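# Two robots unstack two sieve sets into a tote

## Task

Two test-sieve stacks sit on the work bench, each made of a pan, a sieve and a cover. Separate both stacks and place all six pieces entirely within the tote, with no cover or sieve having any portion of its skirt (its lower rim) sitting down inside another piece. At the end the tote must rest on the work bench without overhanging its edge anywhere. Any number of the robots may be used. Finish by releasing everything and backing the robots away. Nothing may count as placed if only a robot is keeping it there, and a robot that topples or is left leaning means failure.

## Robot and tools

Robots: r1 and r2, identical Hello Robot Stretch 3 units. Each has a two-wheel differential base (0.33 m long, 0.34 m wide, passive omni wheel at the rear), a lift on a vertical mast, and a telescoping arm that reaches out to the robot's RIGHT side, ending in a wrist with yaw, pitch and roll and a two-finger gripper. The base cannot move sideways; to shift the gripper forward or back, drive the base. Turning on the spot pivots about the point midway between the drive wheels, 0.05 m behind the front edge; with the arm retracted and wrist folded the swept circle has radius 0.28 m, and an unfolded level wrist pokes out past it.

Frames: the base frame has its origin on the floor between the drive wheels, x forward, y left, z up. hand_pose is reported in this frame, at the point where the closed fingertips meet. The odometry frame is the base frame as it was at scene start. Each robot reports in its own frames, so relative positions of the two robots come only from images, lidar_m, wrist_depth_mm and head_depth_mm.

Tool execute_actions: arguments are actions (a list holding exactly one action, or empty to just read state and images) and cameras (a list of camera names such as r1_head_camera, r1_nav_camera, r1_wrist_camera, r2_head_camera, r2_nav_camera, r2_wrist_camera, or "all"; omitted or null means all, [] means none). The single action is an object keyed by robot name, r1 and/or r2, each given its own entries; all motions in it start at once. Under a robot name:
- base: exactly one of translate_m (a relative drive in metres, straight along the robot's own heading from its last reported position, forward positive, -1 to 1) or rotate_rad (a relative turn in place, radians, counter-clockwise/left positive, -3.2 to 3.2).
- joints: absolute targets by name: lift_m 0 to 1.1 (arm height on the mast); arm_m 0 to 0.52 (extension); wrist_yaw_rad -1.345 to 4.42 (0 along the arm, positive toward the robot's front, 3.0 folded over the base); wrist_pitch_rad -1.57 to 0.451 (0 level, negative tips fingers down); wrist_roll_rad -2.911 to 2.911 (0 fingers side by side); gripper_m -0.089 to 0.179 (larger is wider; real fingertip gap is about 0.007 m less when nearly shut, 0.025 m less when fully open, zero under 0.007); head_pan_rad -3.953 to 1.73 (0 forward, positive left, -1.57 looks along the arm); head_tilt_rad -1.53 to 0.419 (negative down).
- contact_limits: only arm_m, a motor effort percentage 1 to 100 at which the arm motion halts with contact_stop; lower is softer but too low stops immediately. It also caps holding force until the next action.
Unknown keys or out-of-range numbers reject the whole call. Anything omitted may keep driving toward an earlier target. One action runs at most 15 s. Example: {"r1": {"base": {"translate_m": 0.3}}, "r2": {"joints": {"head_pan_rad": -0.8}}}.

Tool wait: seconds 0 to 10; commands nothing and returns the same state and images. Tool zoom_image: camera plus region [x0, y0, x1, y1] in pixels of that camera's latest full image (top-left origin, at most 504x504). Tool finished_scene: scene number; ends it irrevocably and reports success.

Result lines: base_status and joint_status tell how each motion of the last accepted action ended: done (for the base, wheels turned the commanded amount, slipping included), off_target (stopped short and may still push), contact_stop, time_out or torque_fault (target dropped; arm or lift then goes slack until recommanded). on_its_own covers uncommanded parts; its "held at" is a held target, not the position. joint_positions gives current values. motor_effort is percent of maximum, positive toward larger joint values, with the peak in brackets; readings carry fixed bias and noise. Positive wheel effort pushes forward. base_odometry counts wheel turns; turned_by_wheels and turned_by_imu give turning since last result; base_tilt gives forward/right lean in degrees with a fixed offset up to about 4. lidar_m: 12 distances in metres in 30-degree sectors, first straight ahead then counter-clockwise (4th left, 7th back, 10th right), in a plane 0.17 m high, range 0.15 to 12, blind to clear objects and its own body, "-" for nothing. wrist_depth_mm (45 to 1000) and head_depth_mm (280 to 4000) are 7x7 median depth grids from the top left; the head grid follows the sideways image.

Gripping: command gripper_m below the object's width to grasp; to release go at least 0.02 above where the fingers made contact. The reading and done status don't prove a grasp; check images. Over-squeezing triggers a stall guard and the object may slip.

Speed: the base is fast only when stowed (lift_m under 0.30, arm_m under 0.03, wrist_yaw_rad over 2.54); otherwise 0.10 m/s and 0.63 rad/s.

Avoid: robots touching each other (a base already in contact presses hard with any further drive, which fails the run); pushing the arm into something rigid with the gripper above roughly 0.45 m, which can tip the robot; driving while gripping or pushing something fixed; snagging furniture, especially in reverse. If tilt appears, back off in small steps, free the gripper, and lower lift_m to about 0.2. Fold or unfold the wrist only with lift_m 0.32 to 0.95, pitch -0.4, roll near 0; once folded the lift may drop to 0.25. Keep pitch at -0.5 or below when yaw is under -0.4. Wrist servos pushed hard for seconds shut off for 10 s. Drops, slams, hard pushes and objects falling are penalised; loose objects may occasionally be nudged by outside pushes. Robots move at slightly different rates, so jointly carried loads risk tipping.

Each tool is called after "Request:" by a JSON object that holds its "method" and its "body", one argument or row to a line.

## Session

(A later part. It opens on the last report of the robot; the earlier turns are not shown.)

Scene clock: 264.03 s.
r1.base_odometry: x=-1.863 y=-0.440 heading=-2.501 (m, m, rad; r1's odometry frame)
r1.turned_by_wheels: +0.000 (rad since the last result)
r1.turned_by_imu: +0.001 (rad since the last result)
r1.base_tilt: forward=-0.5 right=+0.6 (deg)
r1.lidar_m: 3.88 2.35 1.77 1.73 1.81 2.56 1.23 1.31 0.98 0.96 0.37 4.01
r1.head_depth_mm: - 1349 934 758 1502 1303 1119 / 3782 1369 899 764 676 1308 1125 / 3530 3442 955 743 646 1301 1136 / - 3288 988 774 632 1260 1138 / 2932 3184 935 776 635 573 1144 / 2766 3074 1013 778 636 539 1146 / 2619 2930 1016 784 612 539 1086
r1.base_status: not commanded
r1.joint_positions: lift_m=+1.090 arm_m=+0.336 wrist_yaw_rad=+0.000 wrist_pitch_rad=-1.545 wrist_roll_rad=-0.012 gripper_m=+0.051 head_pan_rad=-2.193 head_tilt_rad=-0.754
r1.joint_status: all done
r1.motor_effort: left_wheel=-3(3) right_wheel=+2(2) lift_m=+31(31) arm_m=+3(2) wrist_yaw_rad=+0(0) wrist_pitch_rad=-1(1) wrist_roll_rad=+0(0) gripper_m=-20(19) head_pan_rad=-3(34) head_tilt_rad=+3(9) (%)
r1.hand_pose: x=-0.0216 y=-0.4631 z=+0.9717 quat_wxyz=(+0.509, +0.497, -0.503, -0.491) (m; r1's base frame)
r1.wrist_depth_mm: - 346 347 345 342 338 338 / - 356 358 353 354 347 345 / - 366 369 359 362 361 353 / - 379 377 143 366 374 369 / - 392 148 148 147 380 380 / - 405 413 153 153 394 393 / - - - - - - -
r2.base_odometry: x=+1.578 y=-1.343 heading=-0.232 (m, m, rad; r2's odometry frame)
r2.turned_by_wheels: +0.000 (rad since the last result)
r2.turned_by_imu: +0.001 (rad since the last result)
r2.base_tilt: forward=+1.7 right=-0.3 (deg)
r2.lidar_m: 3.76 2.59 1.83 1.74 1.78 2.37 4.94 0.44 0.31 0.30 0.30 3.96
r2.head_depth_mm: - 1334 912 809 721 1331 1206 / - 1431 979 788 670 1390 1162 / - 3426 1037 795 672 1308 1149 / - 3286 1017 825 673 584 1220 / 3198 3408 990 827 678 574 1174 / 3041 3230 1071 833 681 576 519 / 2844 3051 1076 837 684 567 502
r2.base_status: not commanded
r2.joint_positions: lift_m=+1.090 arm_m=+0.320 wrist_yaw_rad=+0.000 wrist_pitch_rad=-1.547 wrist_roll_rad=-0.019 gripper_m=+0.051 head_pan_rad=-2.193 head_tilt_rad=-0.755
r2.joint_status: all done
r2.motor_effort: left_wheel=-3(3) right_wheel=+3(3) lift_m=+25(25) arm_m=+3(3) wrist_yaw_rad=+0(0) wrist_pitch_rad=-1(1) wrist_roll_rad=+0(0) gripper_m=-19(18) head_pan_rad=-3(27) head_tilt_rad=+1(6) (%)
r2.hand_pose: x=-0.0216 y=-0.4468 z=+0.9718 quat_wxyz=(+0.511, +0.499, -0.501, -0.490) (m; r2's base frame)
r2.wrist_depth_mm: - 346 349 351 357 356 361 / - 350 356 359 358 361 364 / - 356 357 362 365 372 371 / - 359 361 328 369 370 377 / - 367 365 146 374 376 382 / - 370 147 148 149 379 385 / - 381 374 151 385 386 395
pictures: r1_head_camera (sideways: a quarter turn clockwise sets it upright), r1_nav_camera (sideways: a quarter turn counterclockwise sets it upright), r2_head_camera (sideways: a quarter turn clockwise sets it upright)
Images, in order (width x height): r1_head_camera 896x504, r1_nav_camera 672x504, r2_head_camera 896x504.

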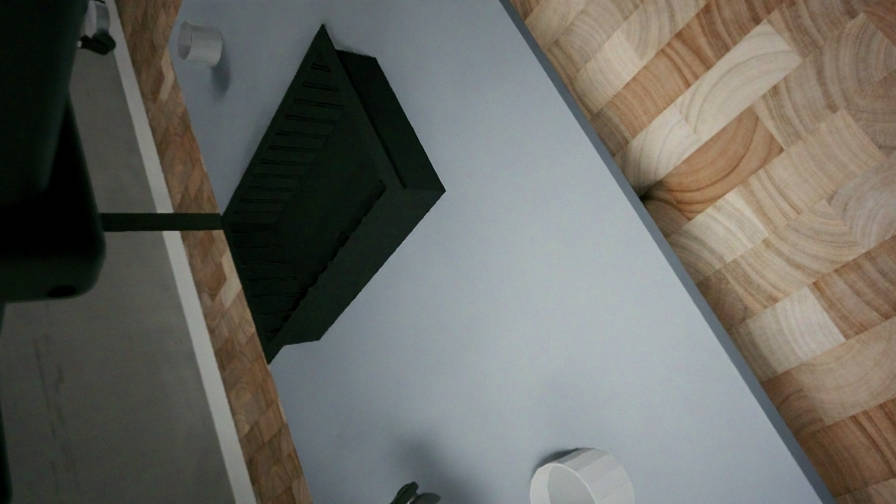

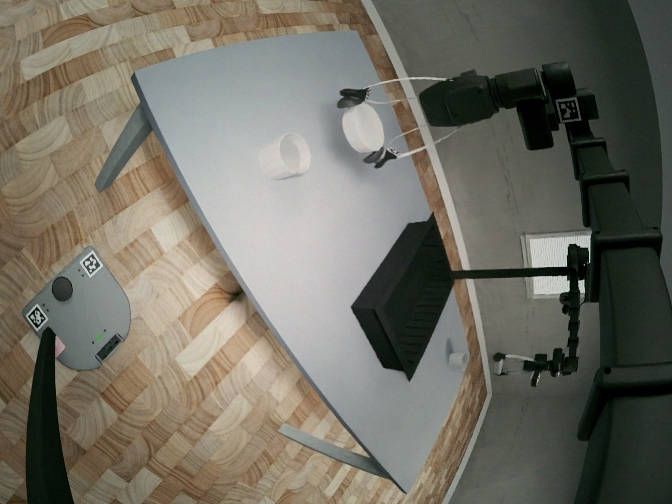

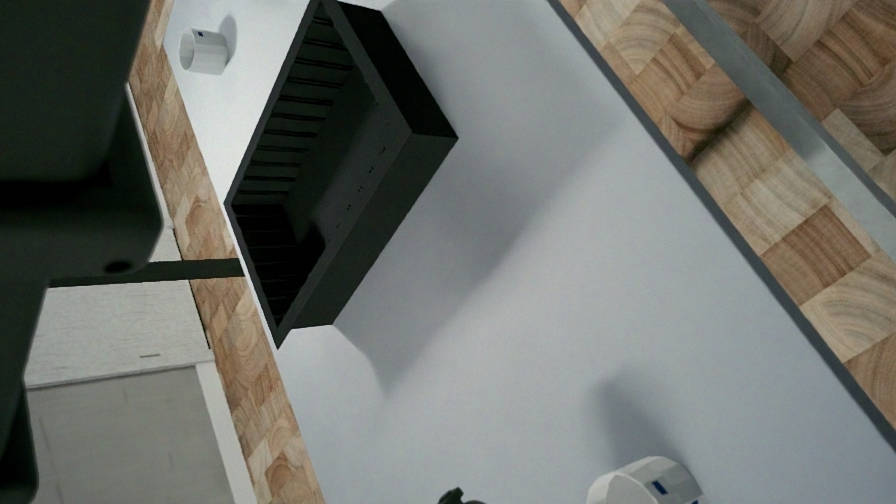

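Request:
{"method": "execute_actions", "body": {
  "actions": [
    {"r1":{"base":{"translate_m":-0.49},"joints":{"arm_m":0.45,"head_pan_rad":-1.7,"head_tilt_rad":-0.7}},"r2":{"base":{"translate_m":-0.2},"joints":{"arm_m":0.1}}}
  ],
  "cameras": ["r1_head_camera","r2_head_camera","r1_wrist_camera"]
}}

Scene clock: 301.37 s.
r1.base_odometry: x=-1.470 y=-0.148 heading=-2.501 (m, m, rad; r1's odometry frame)
r1.turned_by_wheels: +0.000 (rad since the last result)
r1.turned_by_imu: +0.002 (rad since the last result)
r1.base_tilt: forward=-0.6 right=+0.6 (deg)
r1.lidar_m: 4.38 2.36 1.80 1.75 1.83 2.59 4.41 0.76 0.96 0.94 0.99 0.74
r1.head_depth_mm: 2733 3027 1062 802 649 543 1145 / 2586 3032 1072 810 649 544 1145 / 2578 2920 1073 753 630 546 1137 / 2704 2936 948 815 623 549 1135 / - - 1822 822 625 552 1110 / 2558 2881 2752 773 629 553 1119 / 2542 2786 2770 838 668 556 1121
r1.base_status: done
r1.joint_positions: lift_m=+1.090 arm_m=+0.450 wrist_yaw_rad=+0.000 wrist_pitch_rad=-1.545 wrist_roll_rad=-0.012 gripper_m=+0.051 head_pan_rad=-1.707 head_tilt_rad=-0.705
r1.joint_status: all done
r1.motor_effort: left_wheel=-3(9) right_wheel=+2(2) lift_m=+30(30) arm_m=+3(0) wrist_yaw_rad=+0(1) wrist_pitch_rad=-2(1) wrist_roll_rad=+0(0) gripper_m=-19(20) head_pan_rad=+3(33) head_tilt_rad=+2(10) (%)
r1.hand_pose: x=-0.0216 y=-0.5771 z=+0.9717 quat_wxyz=(+0.509, +0.497, -0.503, -0.491) (m; r1's base frame)
r1.wrist_depth_mm: 347 348 337 337 340 278 337 / 357 355 336 348 347 302 350 / 373 367 337 363 359 297 360 / 379 383 298 143 366 327 369 / 397 391 149 148 147 381 377 / 406 405 317 152 153 388 388 / 418 420 415 409 413 411 406
r2.base_odometry: x=+1.384 y=-1.297 heading=-0.232 (m, m, rad; r2's odometry frame)
r2.turned_by_wheels: +0.000 (rad since the last result)
r2.turned_by_imu: +0.003 (rad since the last result)
r2.base_tilt: forward=+1.6 right=-0.3 (deg)
r2.lidar_m: 3.94 2.57 1.82 1.73 1.77 2.36 4.74 0.45 0.32 0.31 0.31 0.41
r2.head_depth_mm: - 3491 1031 809 1514 1311 1203 / - 1438 1048 792 687 1388 1170 / - 3433 1043 758 673 1312 1149 / - 3467 958 817 675 585 1220 / 706 3147 1005 779 678 568 1182 / 704 - 968 805 683 330 510 / 2799 - 981 866 665 331 306
r2.base_status: done
r2.joint_positions: lift_m=+1.090 arm_m=+0.100 wrist_yaw_rad=+0.000 wrist_pitch_rad=-1.547 wrist_roll_rad=-0.019 gripper_m=+0.051 head_pan_rad=-2.193 head_tilt_rad=-0.754
r2.joint_status: all done
r2.motor_effort: left_wheel=-2(6) right_wheel=+3(4) lift_m=+24(24) arm_m=-4(3) wrist_yaw_rad=-1(0) wrist_pitch_rad=+0(1) wrist_roll_rad=+0(0) gripper_m=-18(18) head_pan_rad=-3(3) head_tilt_rad=+2(1) (%)
r2.hand_pose: x=-0.0216 y=-0.2274 z=+0.9718 quat_wxyz=(+0.511, +0.499, -0.501, -0.489) (m; r2's base frame)
r2.wrist_depth_mm: 342 347 352 352 357 358 359 / 346 351 352 355 358 360 367 / 352 352 357 363 366 368 371 / - - - 367 - - - / - - - 146 - - - / - - 147 148 149 - - / - - - 150 - - -
pictures: r1_head_camera (sideways: a quarter turn clockwise sets it upright), r1_wrist_camera, r2_head_camera (sideways: a quarter turn clockwise sets it upright)
Images, in order (width x height): r1_head_camera 896x504, r1_wrist_camera 644x364, r2_head_camera 896x504.

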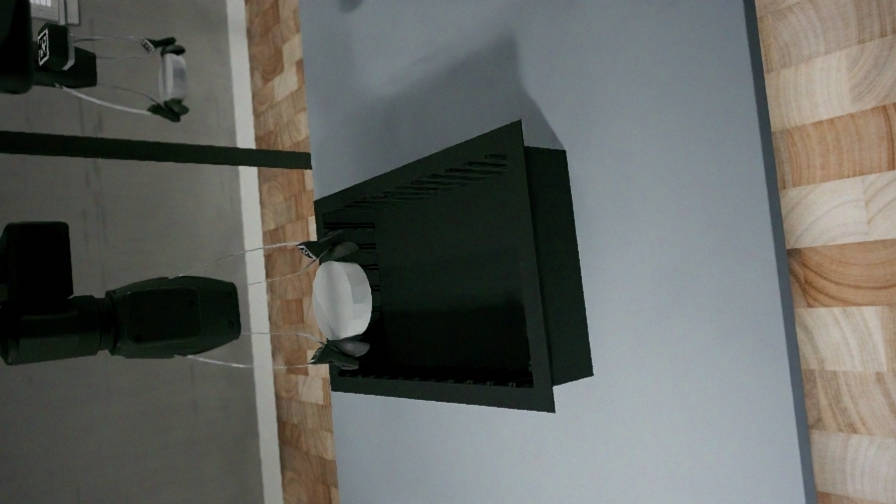

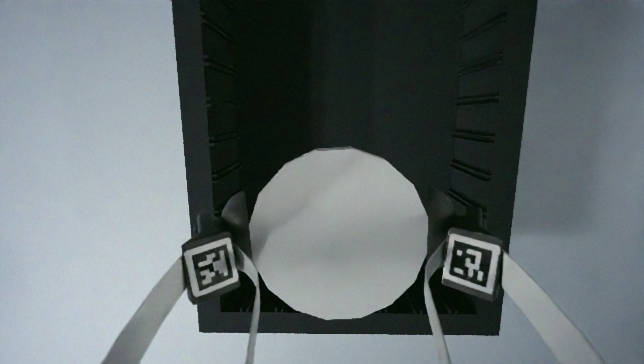

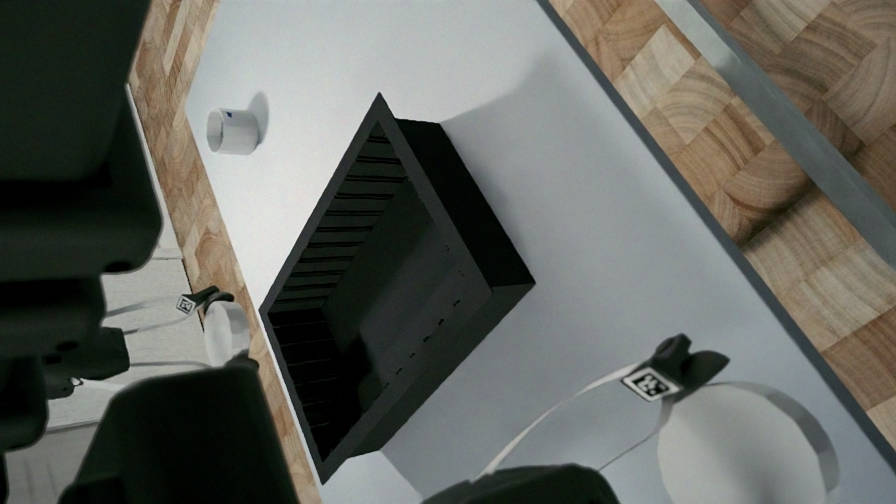

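Request:
{"method": "execute_actions", "body": {
  "actions": [
    {"r1":{"base":{"translate_m":0.023},"joints":{"arm_m":0.501,"lift_m":1.0}}}
  ],
  "cameras": []
}}

Request:
{"method": "execute_actions", "body": {
  "actions": [
    {"r1":{"joints":{"lift_m":0.905}},"r2":{"base":{"translate_m":-0.15}}}
  ],
  "cameras": ["r1_head_camera","r2_head_camera","r1_wrist_camera"]
}}

Scene clock: 323.67 s.
r1.base_odometry: x=-1.488 y=-0.161 heading=-2.501 (m, m, rad; r1's odometry frame)
r1.turned_by_wheels: +0.000 (rad since the last result)
r1.turned_by_imu: +0.001 (rad since the last result)
r1.base_tilt: forward=-0.4 right=+0.7 (deg)
r1.lidar_m: 4.36 2.36 1.80 1.75 1.83 2.59 4.41 0.78 0.96 0.94 0.99 0.72
r1.head_depth_mm: 2540 - - 801 645 553 1143 / 2602 - 1020 803 639 543 1149 / 2583 3038 1081 760 629 546 1148 / 2546 3021 940 790 623 549 1137 / 2504 - 910 768 624 552 1140 / 2538 2820 2760 801 646 554 1120 / 2516 2855 2779 838 669 557 1123
r1.base_status: done
r1.joint_positions: lift_m=+1.000 arm_m=+0.501 wrist_yaw_rad=+0.000 wrist_pitch_rad=-1.546 wrist_roll_rad=-0.012 gripper_m=+0.051 head_pan_rad=-1.707 head_tilt_rad=-0.705
r1.joint_status: all done
r1.motor_effort: left_wheel=-3(4) right_wheel=+2(8) lift_m=+22(24) arm_m=+3(1) wrist_yaw_rad=+0(1) wrist_pitch_rad=-1(1) wrist_roll_rad=+1(0) gripper_m=-19(19) head_pan_rad=+3(3) head_tilt_rad=+2(3) (%)
r1.hand_pose: x=-0.0216 y=-0.6280 z=+0.8821 quat_wxyz=(+0.509, +0.497, -0.503, -0.491) (m; r1's base frame)
r1.wrist_depth_mm: 261 258 254 256 253 253 199 / 269 264 259 261 260 262 199 / 280 275 257 272 270 267 199 / 287 284 224 143 275 275 198 / 297 294 148 147 147 278 199 / 307 306 247 152 154 295 207 / 319 313 251 308 308 300 209
r2.base_odometry: x=+1.384 y=-1.297 heading=-0.232 (m, m, rad; r2's odometry frame)
r2.turned_by_wheels: +0.000 (rad since the last result)
r2.turned_by_imu: +0.001 (rad since the last result)
r2.base_tilt: forward=+1.6 right=-0.2 (deg)
r2.lidar_m: 3.94 2.57 1.82 1.73 1.77 2.35 4.74 0.45 0.32 0.30 0.31 0.42
r2.head_depth_mm: - 3535 1030 807 1510 1309 1205 / - 1442 1042 792 686 1399 1166 / - 3423 1044 757 673 1311 1148 / - 820 936 819 674 585 1217 / 683 770 980 779 677 568 1178 / 2960 - 970 806 682 330 509 / 2745 - 977 863 665 332 305
r2.base_status: not commanded
r2.joint_positions: lift_m=+1.090 arm_m=+0.100 wrist_yaw_rad=+0.000 wrist_pitch_rad=-1.547 wrist_roll_rad=-0.019 gripper_m=+0.051 head_pan_rad=-2.193 head_tilt_rad=-0.754
r2.joint_status: not commanded
r2.motor_effort: left_wheel=-3(3) right_wheel=+2(2) lift_m=+24(24) arm_m=-4(3) wrist_yaw_rad=-1(0) wrist_pitch_rad=-1(1) wrist_roll_rad=+0(0) gripper_m=-18(18) head_pan_rad=-3(3) head_tilt_rad=+1(2) (%)
r2.hand_pose: x=-0.0216 y=-0.2274 z=+0.9718 quat_wxyz=(+0.511, +0.499, -0.501, -0.489) (m; r2's base frame)
r2.wrist_depth_mm: 343 345 349 352 354 361 365 / 347 352 353 358 358 362 364 / 352 356 359 359 366 370 375 / - - - 364 - - - / - - - 146 - - - / - - 147 148 149 - - / - - - 151 - - -
pictures: none
No camera images: the call's "cameras" was empty. Leave "cameras" out to get every camera's image.

Scene clock: 326.57 s.
r1.base_odometry: x=-1.488 y=-0.161 heading=-2.501 (m, m, rad; r1's odometry frame)
r1.turned_by_wheels: +0.000 (rad since the last result)
r1.turned_by_imu: +0.001 (rad since the last result)
r1.base_tilt: forward=-0.4 right=+0.5 (deg)
r1.lidar_m: 4.36 2.36 1.79 1.75 1.83 2.59 4.41 0.78 0.97 0.94 0.99 0.72
r1.head_depth_mm: 2669 3057 1059 - - 541 1139 / 2619 3037 2805 - 633 545 1142 / 1213 2827 920 761 629 547 1159 / 2613 - 945 786 625 548 1137 / 2595 2828 2722 769 625 551 1134 / 2524 2928 2763 802 648 553 1121 / 2514 2884 2771 840 670 554 1118
r1.base_status: not commanded
r1.joint_positions: lift_m=+0.905 arm_m=+0.501 wrist_yaw_rad=+0.000 wrist_pitch_rad=-1.546 wrist_roll_rad=-0.012 gripper_m=+0.051 head_pan_rad=-1.707 head_tilt_rad=-0.705
r1.joint_status: all done
r1.motor_effort: left_wheel=-3(3) right_wheel=+2(2) lift_m=+22(25) arm_m=+2(3) wrist_yaw_rad=+0(0) wrist_pitch_rad=-1(1) wrist_roll_rad=+0(0) gripper_m=-19(20) head_pan_rad=+4(3) head_tilt_rad=+2(3) (%)
r1.hand_pose: x=-0.0216 y=-0.6280 z=+0.7871 quat_wxyz=(+0.509, +0.497, -0.503, -0.491) (m; r1's base frame)
r1.wrist_depth_mm: 99 133 167 167 166 165 164 / 102 133 173 172 171 169 169 / 100 133 178 175 176 175 174 / 101 133 181 143 178 181 179 / 100 133 149 148 147 185 184 / 103 125 197 152 154 194 189 / 106 142 201 202 200 199 187
r2.base_odometry: x=+1.238 y=-1.262 heading=-0.232 (m, m, rad; r2's odometry frame)
r2.turned_by_wheels: +0.000 (rad since the last result)
r2.turned_by_imu: +0.001 (rad since the last result)
r2.base_tilt: forward=+1.6 right=-0.2 (deg)
r2.lidar_m: 4.10 2.56 1.81 1.72 1.77 2.35 4.60 0.47 0.33 0.31 0.32 0.42
r2.head_depth_mm: - 3489 1033 809 1513 1324 1209 / - 3520 1040 815 686 1387 1189 / - 3408 1049 819 671 1346 1149 / - 3440 1058 747 674 597 1219 / 3229 3437 1062 821 662 569 1198 / 3040 - 744 805 647 330 523 / 2744 - 923 832 636 331 305
r2.base_status: done
r2.joint_positions: lift_m=+1.090 arm_m=+0.100 wrist_yaw_rad=+0.000 wrist_pitch_rad=-1.547 wrist_roll_rad=-0.019 gripper_m=+0.051 head_pan_rad=-2.193 head_tilt_rad=-0.754
r2.joint_status: not commanded
r2.motor_effort: left_wheel=-3(6) right_wheel=+3(4) lift_m=+24(24) arm_m=-3(4) wrist_yaw_rad=+0(0) wrist_pitch_rad=-1(1) wrist_roll_rad=+0(0) gripper_m=-18(18) head_pan_rad=-3(3) head_tilt_rad=+1(0) (%)
r2.hand_pose: x=-0.0216 y=-0.2274 z=+0.9718 quat_wxyz=(+0.511, +0.499, -0.501, -0.489) (m; r2's base frame)
r2.wrist_depth_mm: 345 347 350 352 355 358 361 / 345 347 355 358 356 366 367 / 349 356 358 364 364 365 373 / - - - - - - - / - - - 146 - - - / - - 147 148 149 - - / - - - 151 - - -
pictures: r1_head_camera (sideways: a quarter turn clockwise sets it upright), r1_wrist_camera, r2_head_camera (sideways: a quarter turn clockwise sets it upright)
Images, in order (width x height): r1_head_camera 896x504, r1_wrist_camera 644x364, r2_head_camera 896x504.

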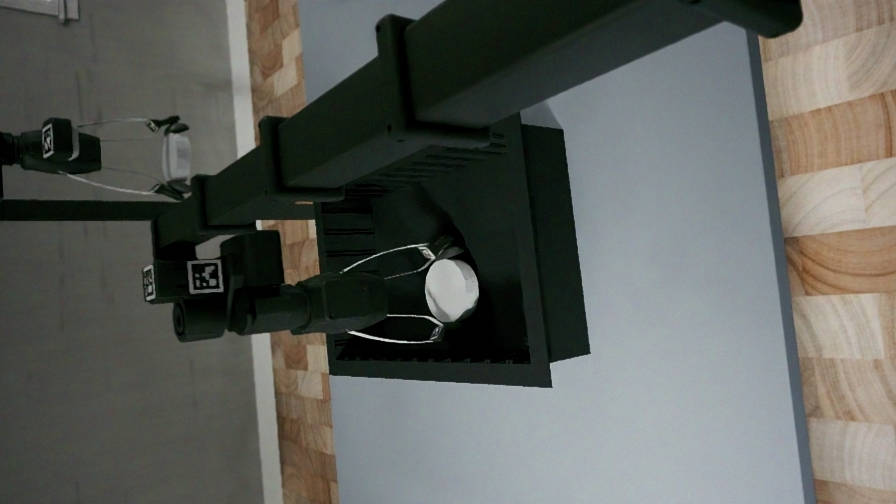

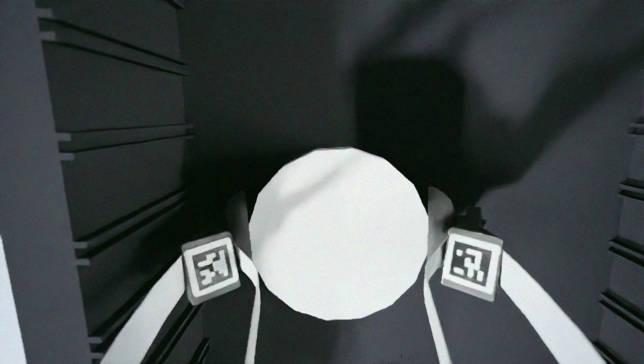

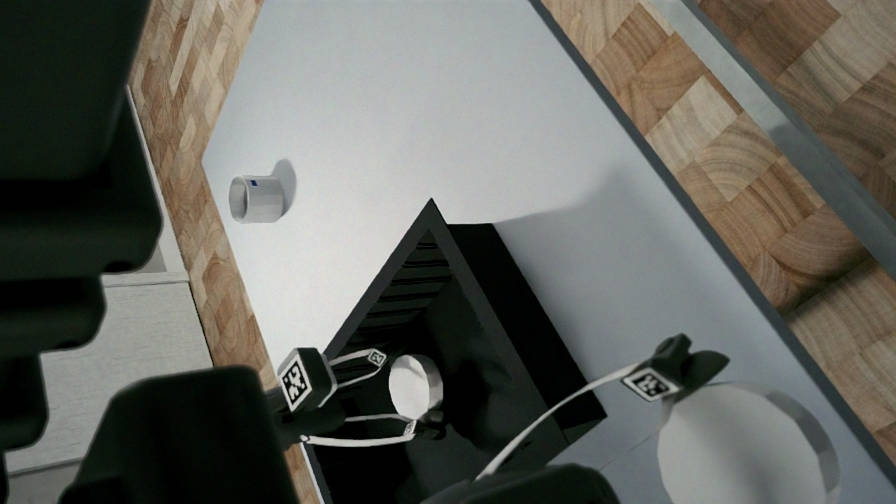

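Request:
{"method": "execute_actions", "body": {
  "actions": [
    {"r1":{"joints":{"lift_m":0.895}},"r2":{"joints":{"head_pan_rad":-1.7}}}
  ],
  "cameras": []
}}

Request:
{"method": "execute_actions", "body": {
  "actions": [
    {"r1":{"joints":{"gripper_m":0.105}}}
  ],
  "cameras": ["r1_wrist_camera"]
}}

Request:
{"method": "execute_actions", "body": {
  "actions": [
    {"r1":{"joints":{"lift_m":1.0}},"r2":{"base":{"translate_m":-0.12}}}
  ],
  "cameras": ["r1_wrist_camera","r2_head_camera"]
}}

Scene clock: 334.93 s.
r1.base_odometry: x=-1.488 y=-0.161 heading=-2.501 (m, m, rad; r1's odometry frame)
r1.turned_by_wheels: +0.000 (rad since the last result)
r1.turned_by_imu: +0.001 (rad since the last result)
r1.base_tilt: forward=-0.6 right=+0.5 (deg)
r1.lidar_m: 4.36 2.36 1.80 1.75 1.83 2.60 4.42 0.78 0.97 0.94 0.99 0.72
r1.head_depth_mm: 2677 3085 1059 - - 529 1120 / 2606 2995 2875 - 633 544 1151 / 1217 2823 - 773 631 546 1151 / 2606 2792 936 786 622 548 1134 / 2570 2887 2746 768 624 552 1134 / 2554 2884 2777 799 646 554 1123 / 2544 2856 2758 835 668 557 1119
r1.base_status: not commanded
r1.joint_positions: lift_m=+0.899 arm_m=+0.501 wrist_yaw_rad=+0.000 wrist_pitch_rad=-1.548 wrist_roll_rad=-0.012 gripper_m=+0.051 head_pan_rad=-1.707 head_tilt_rad=-0.705
r1.joint_status: lift_m contact_stop (moved -0.006 of -0.010)
r1.on_its_own: lift_m is slack since a contact_stop, until your next command for it (your +0.895 is given up)
r1.motor_effort: left_wheel=-2(3) right_wheel=+2(2) lift_m=+24(31) arm_m=+3(3) wrist_yaw_rad=+0(0) wrist_pitch_rad=-1(1) wrist_roll_rad=+0(0) gripper_m=-19(19) head_pan_rad=+3(4) head_tilt_rad=+2(2) (%)
r1.hand_pose: x=-0.0216 y=-0.6274 z=+0.7812 quat_wxyz=(+0.509, +0.497, -0.502, -0.492) (m; r1's base frame)
r1.wrist_depth_mm: 98 133 163 162 160 160 159 / 102 133 167 166 166 165 165 / 99 133 173 172 170 170 169 / 102 133 177 143 174 174 173 / 99 133 149 148 147 180 180 / 99 125 192 153 154 188 185 / 101 142 196 197 194 193 187
r2.base_odometry: x=+1.238 y=-1.262 heading=-0.232 (m, m, rad; r2's odometry frame)
r2.turned_by_wheels: +0.000 (rad since the last result)
r2.turned_by_imu: +0.001 (rad since the last result)
r2.base_tilt: forward=+1.6 right=-0.3 (deg)
r2.lidar_m: 4.11 2.56 1.81 1.72 1.76 2.34 4.58 0.46 0.33 0.31 0.32 0.42
r2.head_depth_mm: - - 801 784 655 566 1202 / - - 929 797 650 556 1210 / - - 952 - 653 334 1189 / - - - - 649 328 1172 / - - 2747 - 661 351 1161 / 2657 2970 1070 833 682 575 531 / 2649 2946 2653 839 685 579 532
r2.base_status: not commanded
r2.joint_positions: lift_m=+1.090 arm_m=+0.100 wrist_yaw_rad=+0.000 wrist_pitch_rad=-1.547 wrist_roll_rad=-0.019 gripper_m=+0.051 head_pan_rad=-1.707 head_tilt_rad=-0.754
r2.joint_status: all done
r2.motor_effort: left_wheel=-2(2) right_wheel=+3(2) lift_m=+24(23) arm_m=-3(4) wrist_yaw_rad=+0(0) wrist_pitch_rad=-1(0) wrist_roll_rad=+0(0) gripper_m=-18(18) head_pan_rad=+2(23) head_tilt_rad=+2(2) (%)
r2.hand_pose: x=-0.0216 y=-0.2274 z=+0.9718 quat_wxyz=(+0.511, +0.499, -0.501, -0.489) (m; r2's base frame)
r2.wrist_depth_mm: 343 348 349 350 353 359 359 / 348 350 353 354 360 363 364 / 351 355 357 364 366 368 376 / - - - - - - - / - - - 145 - - - / - - 148 149 149 - - / - - - 151 - - -
pictures: none
No camera images: the call's "cameras" was empty. Leave "cameras" out to get every camera's image.

not run: a stop came earlier in this reply.

not run: a stop came earlier in this reply.

Touch at 0.899.

Request:
{"method": "execute_actions", "body": {
  "actions": [
    {"r1":{"joints":{"gripper_m":0.105,"lift_m":0.901}}}
  ],
  "cameras": ["r1_wrist_camera"]
}}

Request:
{"method": "execute_actions", "body": {
  "actions": [
    {"r1":{"joints":{"lift_m":1.0}},"r2":{"base":{"translate_m":-0.12}}}
  ],
  "cameras": ["r1_wrist_camera"]
}}

Request:
{"method": "execute_actions", "body": {
  "actions": [
    {"r1":{"base":{"translate_m":0.467},"joints":{"arm_m":0.336,"gripper_m":0.115,"head_pan_rad":-1.57,"head_tilt_rad":-0.8}}}
  ],
  "cameras": ["r1_wrist_camera","r2_head_camera"]
}}

Scene clock: 344.13 s.
r1.base_odometry: x=-1.488 y=-0.161 heading=-2.501 (m, m, rad; r1's odometry frame)
r1.turned_by_wheels: +0.000 (rad since the last result)
r1.turned_by_imu: +0.001 (rad since the last result)
r1.base_tilt: forward=-0.5 right=+0.5 (deg)
r1.lidar_m: 4.35 2.36 1.80 1.75 1.83 2.59 4.44 0.78 0.97 0.94 0.99 0.72
r1.head_depth_mm: 2691 3015 1064 - - 535 1130 / 2637 3056 2884 - 633 543 1140 / 1214 2827 - 760 628 546 1151 / 2585 2794 933 788 625 548 1135 / 2586 2821 2745 793 626 551 1146 / 2539 2886 2760 806 647 552 1116 / 2519 2823 2751 836 667 555 1123
r1.base_status: not commanded
r1.joint_positions: lift_m=+0.901 arm_m=+0.501 wrist_yaw_rad=+0.000 wrist_pitch_rad=-1.547 wrist_roll_rad=-0.012 gripper_m=+0.105 head_pan_rad=-1.707 head_tilt_rad=-0.705
r1.joint_status: all done
r1.motor_effort: left_wheel=-2(3) right_wheel=+2(3) lift_m=+27(32) arm_m=+3(2) wrist_yaw_rad=+0(0) wrist_pitch_rad=-1(1) wrist_roll_rad=+0(0) gripper_m=+0(93) head_pan_rad=+4(3) head_tilt_rad=+2(2) (%)
r1.hand_pose: x=-0.0216 y=-0.6277 z=+0.7829 quat_wxyz=(+0.509, +0.497, -0.502, -0.492) (m; r1's base frame)
r1.wrist_depth_mm: 99 133 163 163 161 161 160 / 102 133 168 168 166 165 165 / 99 133 173 173 172 171 170 / 102 133 179 156 174 176 176 / 99 125 182 160 161 180 180 / 99 117 192 167 188 191 187 / 102 143 197 197 197 193 181
r2.base_odometry: x=+1.238 y=-1.262 heading=-0.232 (m, m, rad; r2's odometry frame)
r2.turned_by_wheels: +0.000 (rad since the last result)
r2.turned_by_imu: +0.001 (rad since the last result)
r2.base_tilt: forward=+1.6 right=-0.3 (deg)
r2.lidar_m: 4.09 2.56 1.81 1.72 1.77 2.35 4.58 0.46 0.33 0.31 0.32 0.42
r2.head_depth_mm: - - 792 787 655 566 1211 / - - 925 800 651 556 1204 / - - 948 - 653 334 1189 / - - - - 650 328 1176 / - - 2732 - 662 351 1153 / 2660 2960 1067 834 682 577 532 / 2601 2925 2642 838 685 579 532
r2.base_status: not commanded
r2.joint_positions: lift_m=+1.090 arm_m=+0.100 wrist_yaw_rad=+0.000 wrist_pitch_rad=-1.547 wrist_roll_rad=-0.019 gripper_m=+0.051 head_pan_rad=-1.707 head_tilt_rad=-0.754
r2.joint_status: not commanded
r2.motor_effort: left_wheel=-2(2) right_wheel=+3(3) lift_m=+24(24) arm_m=-3(4) wrist_yaw_rad=+0(1) wrist_pitch_rad=-1(1) wrist_roll_rad=+0(0) gripper_m=-18(18) head_pan_rad=+2(2) head_tilt_rad=+2(2) (%)
r2.hand_pose: x=-0.0216 y=-0.2274 z=+0.9718 quat_wxyz=(+0.511, +0.499, -0.501, -0.489) (m; r2's base frame)
r2.wrist_depth_mm: 341 343 348 349 352 358 359 / 344 350 354 355 360 362 368 / 351 354 360 362 366 368 372 / - - - - - - - / - - - 146 - - - / - - 147 148 149 - - / - - - 150 - - -
pictures: r1_wrist_camera
Images, in order (width x height): r1_wrist_camera 644x364.

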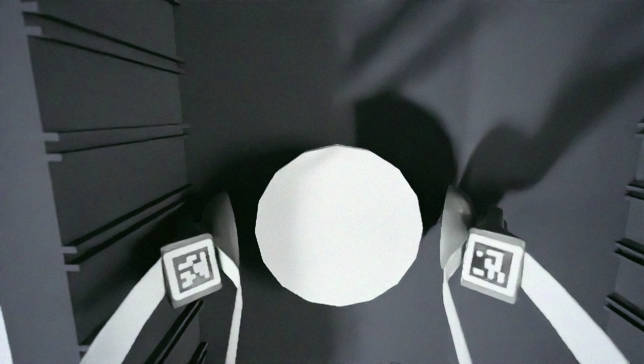

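Scene clock: 346.30 s.
r1.base_odometry: x=-1.488 y=-0.161 heading=-2.501 (m, m, rad; r1's odometry frame)
r1.turned_by_wheels: +0.000 (rad since the last result)
r1.turned_by_imu: +0.001 (rad since the last result)
r1.base_tilt: forward=-0.4 right=+0.6 (deg)
r1.lidar_m: 4.36 2.36 1.80 1.75 1.84 2.59 4.43 0.78 0.97 0.94 0.99 0.72
r1.head_depth_mm: 2651 - - 802 646 552 1141 / 2627 - 1020 809 641 545 1151 / 2529 3068 1082 759 631 547 1152 / 1131 2911 950 815 624 551 1141 / 2503 - 927 794 624 552 1138 / 2567 2893 2737 804 647 554 1122 / 2530 2847 2757 835 668 554 1116
r1.base_status: not commanded
r1.joint_positions: lift_m=+1.000 arm_m=+0.501 wrist_yaw_rad=+0.000 wrist_pitch_rad=-1.547 wrist_roll_rad=-0.012 gripper_m=+0.105 head_pan_rad=-1.707 head_tilt_rad=-0.705
r1.joint_status: all done
r1.motor_effort: left_wheel=-2(3) right_wheel=+2(2) lift_m=+30(29) arm_m=+2(3) wrist_yaw_rad=+0(0) wrist_pitch_rad=-1(1) wrist_roll_rad=+0(0) gripper_m=+0(1) head_pan_rad=+3(3) head_tilt_rad=+1(3) (%)
r1.hand_pose: x=-0.0216 y=-0.6277 z=+0.8818 quat_wxyz=(+0.509, +0.497, -0.502, -0.492) (m; r1's base frame)
r1.wrist_depth_mm: 262 257 252 255 253 251 199 / 270 265 255 263 261 258 198 / 280 276 257 270 270 268 199 / 286 283 258 258 278 273 198 / 298 293 286 287 286 263 198 / 302 305 296 298 297 297 209 / 318 312 259 308 306 297 233
r2.base_odometry: x=+1.121 y=-1.234 heading=-0.233 (m, m, rad; r2's odometry frame)
r2.turned_by_wheels: +0.000 (rad since the last result)
r2.turned_by_imu: +0.001 (rad since the last result)
r2.base_tilt: forward=+1.5 right=-0.4 (deg)
r2.lidar_m: 4.21 2.56 1.81 1.72 1.76 2.34 4.46 0.47 0.33 0.32 0.33 0.43
r2.head_depth_mm: - - 1013 810 664 578 1204 / - - 997 749 653 555 1215 / - - 904 - 655 334 1187 / - - - - 645 328 1180 / - - 2735 - 660 352 1171 / 2666 2974 1065 833 682 576 1162 / 2637 2926 1078 838 684 578 532
r2.base_status: done
r2.joint_positions: lift_m=+1.090 arm_m=+0.100 wrist_yaw_rad=+0.000 wrist_pitch_rad=-1.547 wrist_roll_rad=-0.019 gripper_m=+0.051 head_pan_rad=-1.707 head_tilt_rad=-0.754
r2.joint_status: not commanded
r2.motor_effort: left_wheel=-2(7) right_wheel=+3(3) lift_m=+24(23) arm_m=-3(4) wrist_yaw_rad=+0(0) wrist_pitch_rad=-1(1) wrist_roll_rad=+0(0) gripper_m=-19(18) head_pan_rad=+2(2) head_tilt_rad=+1(1) (%)
r2.hand_pose: x=-0.0216 y=-0.2274 z=+0.9718 quat_wxyz=(+0.511, +0.499, -0.501, -0.489) (m; r2's base frame)
r2.wrist_depth_mm: 343 345 347 352 356 358 362 / 347 350 351 358 362 363 367 / 353 353 356 363 368 368 370 / - - - - - - - / - - - 146 - - - / - - 147 148 149 - - / - - - 151 - - -
pictures: r1_wrist_camera
Images, in order (width x height): r1_wrist_camera 644x364.

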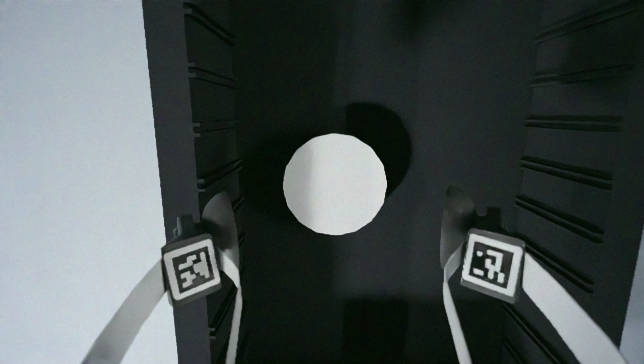

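Scene clock: 351.93 s.
r1.base_odometry: x=-1.863 y=-0.440 heading=-2.501 (m, m, rad; r1's odometry frame)
r1.turned_by_wheels: +0.000 (rad since the last result)
r1.turned_by_imu: +0.001 (rad since the last result)
r1.base_tilt: forward=-0.4 right=+0.4 (deg)
r1.lidar_m: 3.90 2.36 1.77 1.73 1.82 2.56 1.23 1.31 0.99 0.96 0.36 4.01
r1.head_depth_mm: - 2781 916 727 604 1198 1113 / - 2898 924 731 608 1202 1121 / - 2935 895 715 611 1204 1126 / 2650 2937 889 732 613 1215 1125 / 2655 2884 939 747 618 1225 1093 / 2677 2940 1068 749 619 684 1112 / 2667 2937 2385 1875 637 1234 1137
r1.base_status: done
r1.joint_positions: lift_m=+1.000 arm_m=+0.336 wrist_yaw_rad=+0.000 wrist_pitch_rad=-1.547 wrist_roll_rad=-0.012 gripper_m=+0.115 head_pan_rad=-1.577 head_tilt_rad=-0.790
r1.joint_status: all done
r1.motor_effort: left_wheel=-2(3) right_wheel=+2(8) lift_m=+30(29) arm_m=-2(1) wrist_yaw_rad=+0(0) wrist_pitch_rad=-1(1) wrist_roll_rad=+0(0) gripper_m=+1(54) head_pan_rad=+3(16) head_tilt_rad=-5(14) (%)
r1.hand_pose: x=-0.0216 y=-0.4632 z=+0.8818 quat_wxyz=(+0.509, +0.497, -0.502, -0.492) (m; r1's base frame)
r1.wrist_depth_mm: 262 261 259 258 258 255 253 / 270 268 268 267 263 261 262 / 279 277 276 271 272 272 269 / 287 284 285 246 279 279 279 / 298 296 293 254 290 288 286 / 311 305 305 302 298 302 296 / - 318 312 313 309 309 309
r2.base_odometry: x=+1.121 y=-1.234 heading=-0.233 (m, m, rad; r2's odometry frame)
r2.turned_by_wheels: +0.000 (rad since the last result)
r2.turned_by_imu: +0.001 (rad since the last result)
r2.base_tilt: forward=+1.5 right=-0.1 (deg)
r2.lidar_m: 4.20 2.55 1.80 1.71 1.76 2.34 4.47 0.47 0.33 0.32 0.33 0.43
r2.head_depth_mm: - - 1014 807 664 578 1206 / - - 1003 751 653 556 1206 / - - 909 - 655 334 1190 / - - - - 647 328 1178 / - - 2736 - 661 352 1175 / 2701 2968 1068 832 682 576 1160 / 2614 2919 1082 837 683 578 532
r2.base_status: not commanded
r2.joint_positions: lift_m=+1.090 arm_m=+0.100 wrist_yaw_rad=+0.000 wrist_pitch_rad=-1.547 wrist_roll_rad=-0.019 gripper_m=+0.051 head_pan_rad=-1.707 head_tilt_rad=-0.754
r2.joint_status: not commanded
r2.motor_effort: left_wheel=-2(2) right_wheel=+3(3) lift_m=+25(24) arm_m=-3(3) wrist_yaw_rad=+0(0) wrist_pitch_rad=-1(1) wrist_roll_rad=-1(0) gripper_m=-18(18) head_pan_rad=+2(2) head_tilt_rad=+1(0) (%)
r2.hand_pose: x=-0.0216 y=-0.2274 z=+0.9718 quat_wxyz=(+0.511, +0.499, -0.501, -0.489) (m; r2's base frame)
r2.wrist_depth_mm: 342 345 345 351 358 360 362 / 348 351 351 356 360 362 364 / 354 357 358 365 365 366 373 / - - - - - - - / - - - 146 - - - / - - 147 148 150 - - / - - - 151 - - -
pictures: r1_wrist_camera, r2_head_camera (sideways: a quarter turn clockwise sets it upright)
Images, in order (width x height): r1_wrist_camera 644x364, r2_head_camera 896x504.

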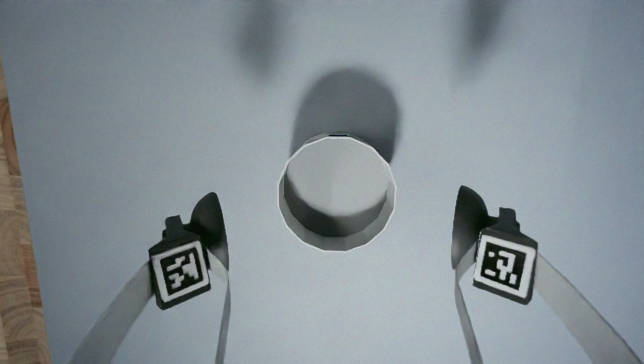

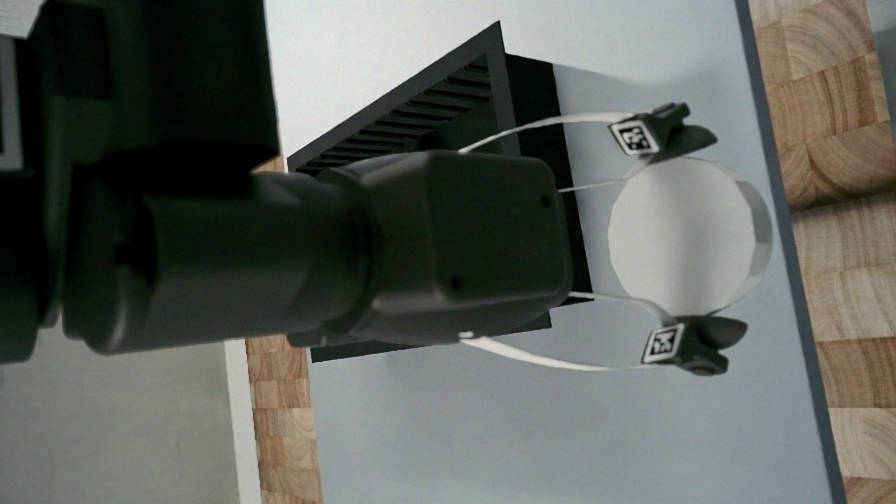

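Request:
{"method": "execute_actions", "body": {
  "actions": [
    {"r1":{"joints":{"lift_m":0.921}},"r2":{"joints":{"arm_m":0.45}}}
  ],
  "cameras": ["r1_wrist_camera","r2_wrist_camera","r2_head_camera"]
}}

Request:
{"method": "execute_actions", "body": {
  "actions": [
    {"r1":{"joints":{"gripper_m":0.05}}}
  ],
  "cameras": []
}}

Scene clock: 364.17 s.
r1.base_odometry: x=-1.863 y=-0.440 heading=-2.501 (m, m, rad; r1's odometry frame)
r1.turned_by_wheels: +0.000 (rad since the last result)
r1.turned_by_imu: +0.002 (rad since the last result)
r1.base_tilt: forward=-0.5 right=+0.7 (deg)
r1.lidar_m: 3.90 2.36 1.77 1.73 1.81 2.56 1.23 1.31 0.98 0.96 0.36 4.02
r1.head_depth_mm: 2644 2907 - 730 605 1200 1115 / 2618 - 893 732 607 1204 1122 / 2609 - 894 735 610 1208 1120 / 2630 2901 954 743 613 1214 1124 / 2686 2967 942 747 616 1222 1089 / 2683 2986 1069 749 619 683 1114 / 2679 2952 2400 1868 635 1225 1130
r1.base_status: not commanded
r1.joint_positions: lift_m=+0.921 arm_m=+0.336 wrist_yaw_rad=+0.000 wrist_pitch_rad=-1.547 wrist_roll_rad=-0.012 gripper_m=+0.115 head_pan_rad=-1.577 head_tilt_rad=-0.790
r1.joint_status: all done
r1.motor_effort: left_wheel=-3(2) right_wheel=+2(2) lift_m=+22(30) arm_m=-3(2) wrist_yaw_rad=+0(0) wrist_pitch_rad=-1(1) wrist_roll_rad=+0(0) gripper_m=+0(0) head_pan_rad=+3(3) head_tilt_rad=-4(4) (%)
r1.hand_pose: x=-0.0216 y=-0.4632 z=+0.8032 quat_wxyz=(+0.509, +0.497, -0.502, -0.492) (m; r1's base frame)
r1.wrist_depth_mm: 187 188 185 184 184 183 181 / 192 191 191 189 189 188 187 / 199 199 197 194 195 192 193 / 206 205 202 167 199 199 198 / 212 211 207 173 170 204 206 / 219 216 218 175 176 216 211 / 227 225 224 223 221 221 217
r2.base_odometry: x=+1.121 y=-1.234 heading=-0.233 (m, m, rad; r2's odometry frame)
r2.turned_by_wheels: +0.000 (rad since the last result)
r2.turned_by_imu: +0.002 (rad since the last result)
r2.base_tilt: forward=+1.6 right=-0.3 (deg)
r2.lidar_m: 4.22 2.55 1.80 1.72 1.76 2.34 4.47 0.47 0.33 0.32 0.33 0.43
r2.head_depth_mm: 2874 3161 1033 807 663 577 1206 / 2794 3046 1039 749 652 567 1210 / 2786 3101 941 801 642 570 1190 / 2789 3087 937 816 641 571 1174 / - 3114 880 783 659 574 1174 / 2680 2960 1072 834 682 575 1162 / 2631 2918 1078 836 685 577 532
r2.base_status: not commanded
r2.joint_positions: lift_m=+1.090 arm_m=+0.450 wrist_yaw_rad=+0.000 wrist_pitch_rad=-1.547 wrist_roll_rad=-0.019 gripper_m=+0.051 head_pan_rad=-1.707 head_tilt_rad=-0.754
r2.joint_status: all done
r2.motor_effort: left_wheel=-2(3) right_wheel=+3(3) lift_m=+25(24) arm_m=+3(5) wrist_yaw_rad=+1(0) wrist_pitch_rad=-1(1) wrist_roll_rad=+0(0) gripper_m=-18(18) head_pan_rad=+2(2) head_tilt_rad=+2(1) (%)
r2.hand_pose: x=-0.0216 y=-0.5768 z=+0.9718 quat_wxyz=(+0.511, +0.499, -0.501, -0.490) (m; r2's base frame)
r2.wrist_depth_mm: 343 345 343 350 348 332 360 / 346 355 351 349 349 338 365 / 351 354 357 356 343 345 369 / 356 357 360 362 367 350 376 / 359 363 278 146 369 357 380 / 367 368 147 149 149 337 385 / 372 374 378 150 295 298 391
pictures: r1_wrist_camera, r2_head_camera (sideways: a quarter turn clockwise sets it upright), r2_wrist_camera
Images, in order (width x height): r1_wrist_camera 644x364, r2_head_camera 896x504, r2_wrist_camera 644x364.

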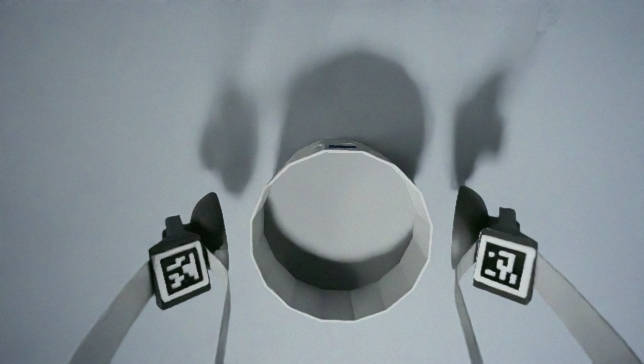

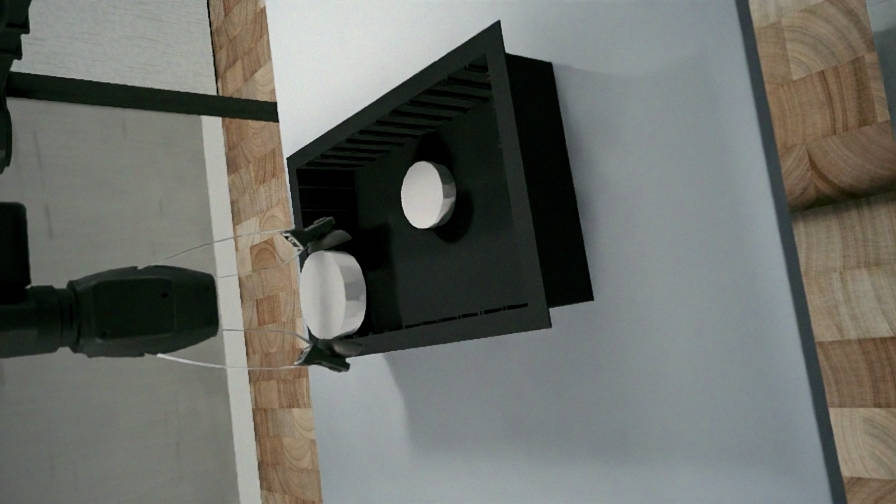

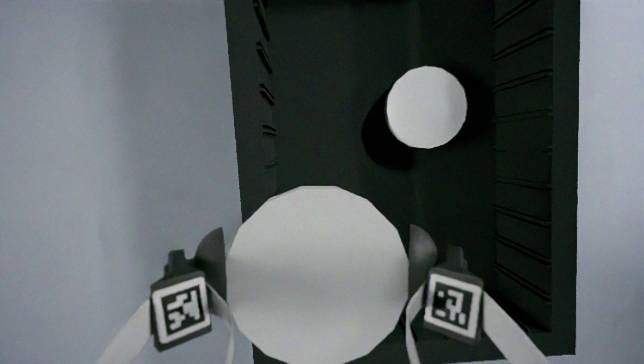

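Scene clock: 365.30 s.
r1.base_odometry: x=-1.863 y=-0.440 heading=-2.501 (m, m, rad; r1's odometry frame)
r1.turned_by_wheels: +0.000 (rad since the last result)
r1.turned_by_imu: +0.000 (rad since the last result)
r1.base_tilt: forward=-0.3 right=+0.6 (deg)
r1.lidar_m: 3.88 2.36 1.78 1.73 1.82 2.57 1.23 1.31 0.98 0.96 0.36 4.00
r1.head_depth_mm: 2627 2931 - 727 605 1203 1111 / 2590 - 890 731 606 1205 1116 / 2625 - 892 736 611 1207 1127 / 2644 2897 954 733 614 1216 1127 / 2656 2931 944 747 616 1215 1093 / 2638 2884 1070 751 619 684 1111 / 2649 2926 2379 1872 639 1230 1135
r1.base_status: not commanded
r1.joint_positions: lift_m=+0.921 arm_m=+0.336 wrist_yaw_rad=+0.000 wrist_pitch_rad=-1.547 wrist_roll_rad=-0.012 gripper_m=+0.051 head_pan_rad=-1.577 head_tilt_rad=-0.790
r1.joint_status: all done
r1.motor_effort: left_wheel=-2(3) right_wheel=+2(2) lift_m=+21(22) arm_m=-3(3) wrist_yaw_rad=+0(0) wrist_pitch_rad=-1(1) wrist_roll_rad=+0(0) gripper_m=-19(100) head_pan_rad=+4(3) head_tilt_rad=-4(4) (%)
r1.hand_pose: x=-0.0216 y=-0.4632 z=+0.8031 quat_wxyz=(+0.509, +0.497, -0.502, -0.492) (m; r1's base frame)
r1.wrist_depth_mm: 186 187 185 184 183 182 181 / 192 191 191 190 189 188 187 / 198 198 196 194 193 193 192 / 204 203 201 163 199 200 199 / 212 211 167 168 167 205 204 / 218 218 218 172 171 214 211 / 227 226 225 223 220 221 219
r2.base_odometry: x=+1.121 y=-1.234 heading=-0.233 (m, m, rad; r2's odometry frame)
r2.turned_by_wheels: +0.000 (rad since the last result)
r2.turned_by_imu: +0.000 (rad since the last result)
r2.base_tilt: forward=+1.6 right=-0.2 (deg)
r2.lidar_m: 4.21 2.55 1.80 1.72 1.76 2.33 4.44 0.47 0.33 0.32 0.33 0.43
r2.head_depth_mm: 2909 3163 1031 810 667 578 1207 / 2806 3068 1037 748 653 567 1210 / 2827 3057 937 798 643 570 1198 / 2773 3078 938 820 641 572 1170 / - 3132 879 781 659 574 1179 / 2678 3008 1066 832 681 577 1162 / 2644 2948 1076 836 684 580 532
r2.base_status: not commanded
r2.joint_positions: lift_m=+1.090 arm_m=+0.450 wrist_yaw_rad=+0.000 wrist_pitch_rad=-1.547 wrist_roll_rad=-0.019 gripper_m=+0.051 head_pan_rad=-1.707 head_tilt_rad=-0.754
r2.joint_status: not commanded
r2.motor_effort: left_wheel=-2(2) right_wheel=+3(3) lift_m=+24(24) arm_m=+3(2) wrist_yaw_rad=+0(0) wrist_pitch_rad=-1(1) wrist_roll_rad=+0(0) gripper_m=-18(18) head_pan_rad=+2(2) head_tilt_rad=+1(2) (%)
r2.hand_pose: x=-0.0216 y=-0.5768 z=+0.9718 quat_wxyz=(+0.511, +0.499, -0.501, -0.490) (m; r2's base frame)
r2.wrist_depth_mm: 343 344 345 348 352 333 361 / 347 351 351 353 352 340 367 / 350 353 355 357 343 343 369 / 353 359 360 361 368 353 373 / 360 364 278 146 372 356 379 / 366 366 147 149 149 344 388 / 373 374 379 150 295 297 395
pictures: none
No camera images: the call's "cameras" was empty. Leave "cameras" out to get every camera's image.


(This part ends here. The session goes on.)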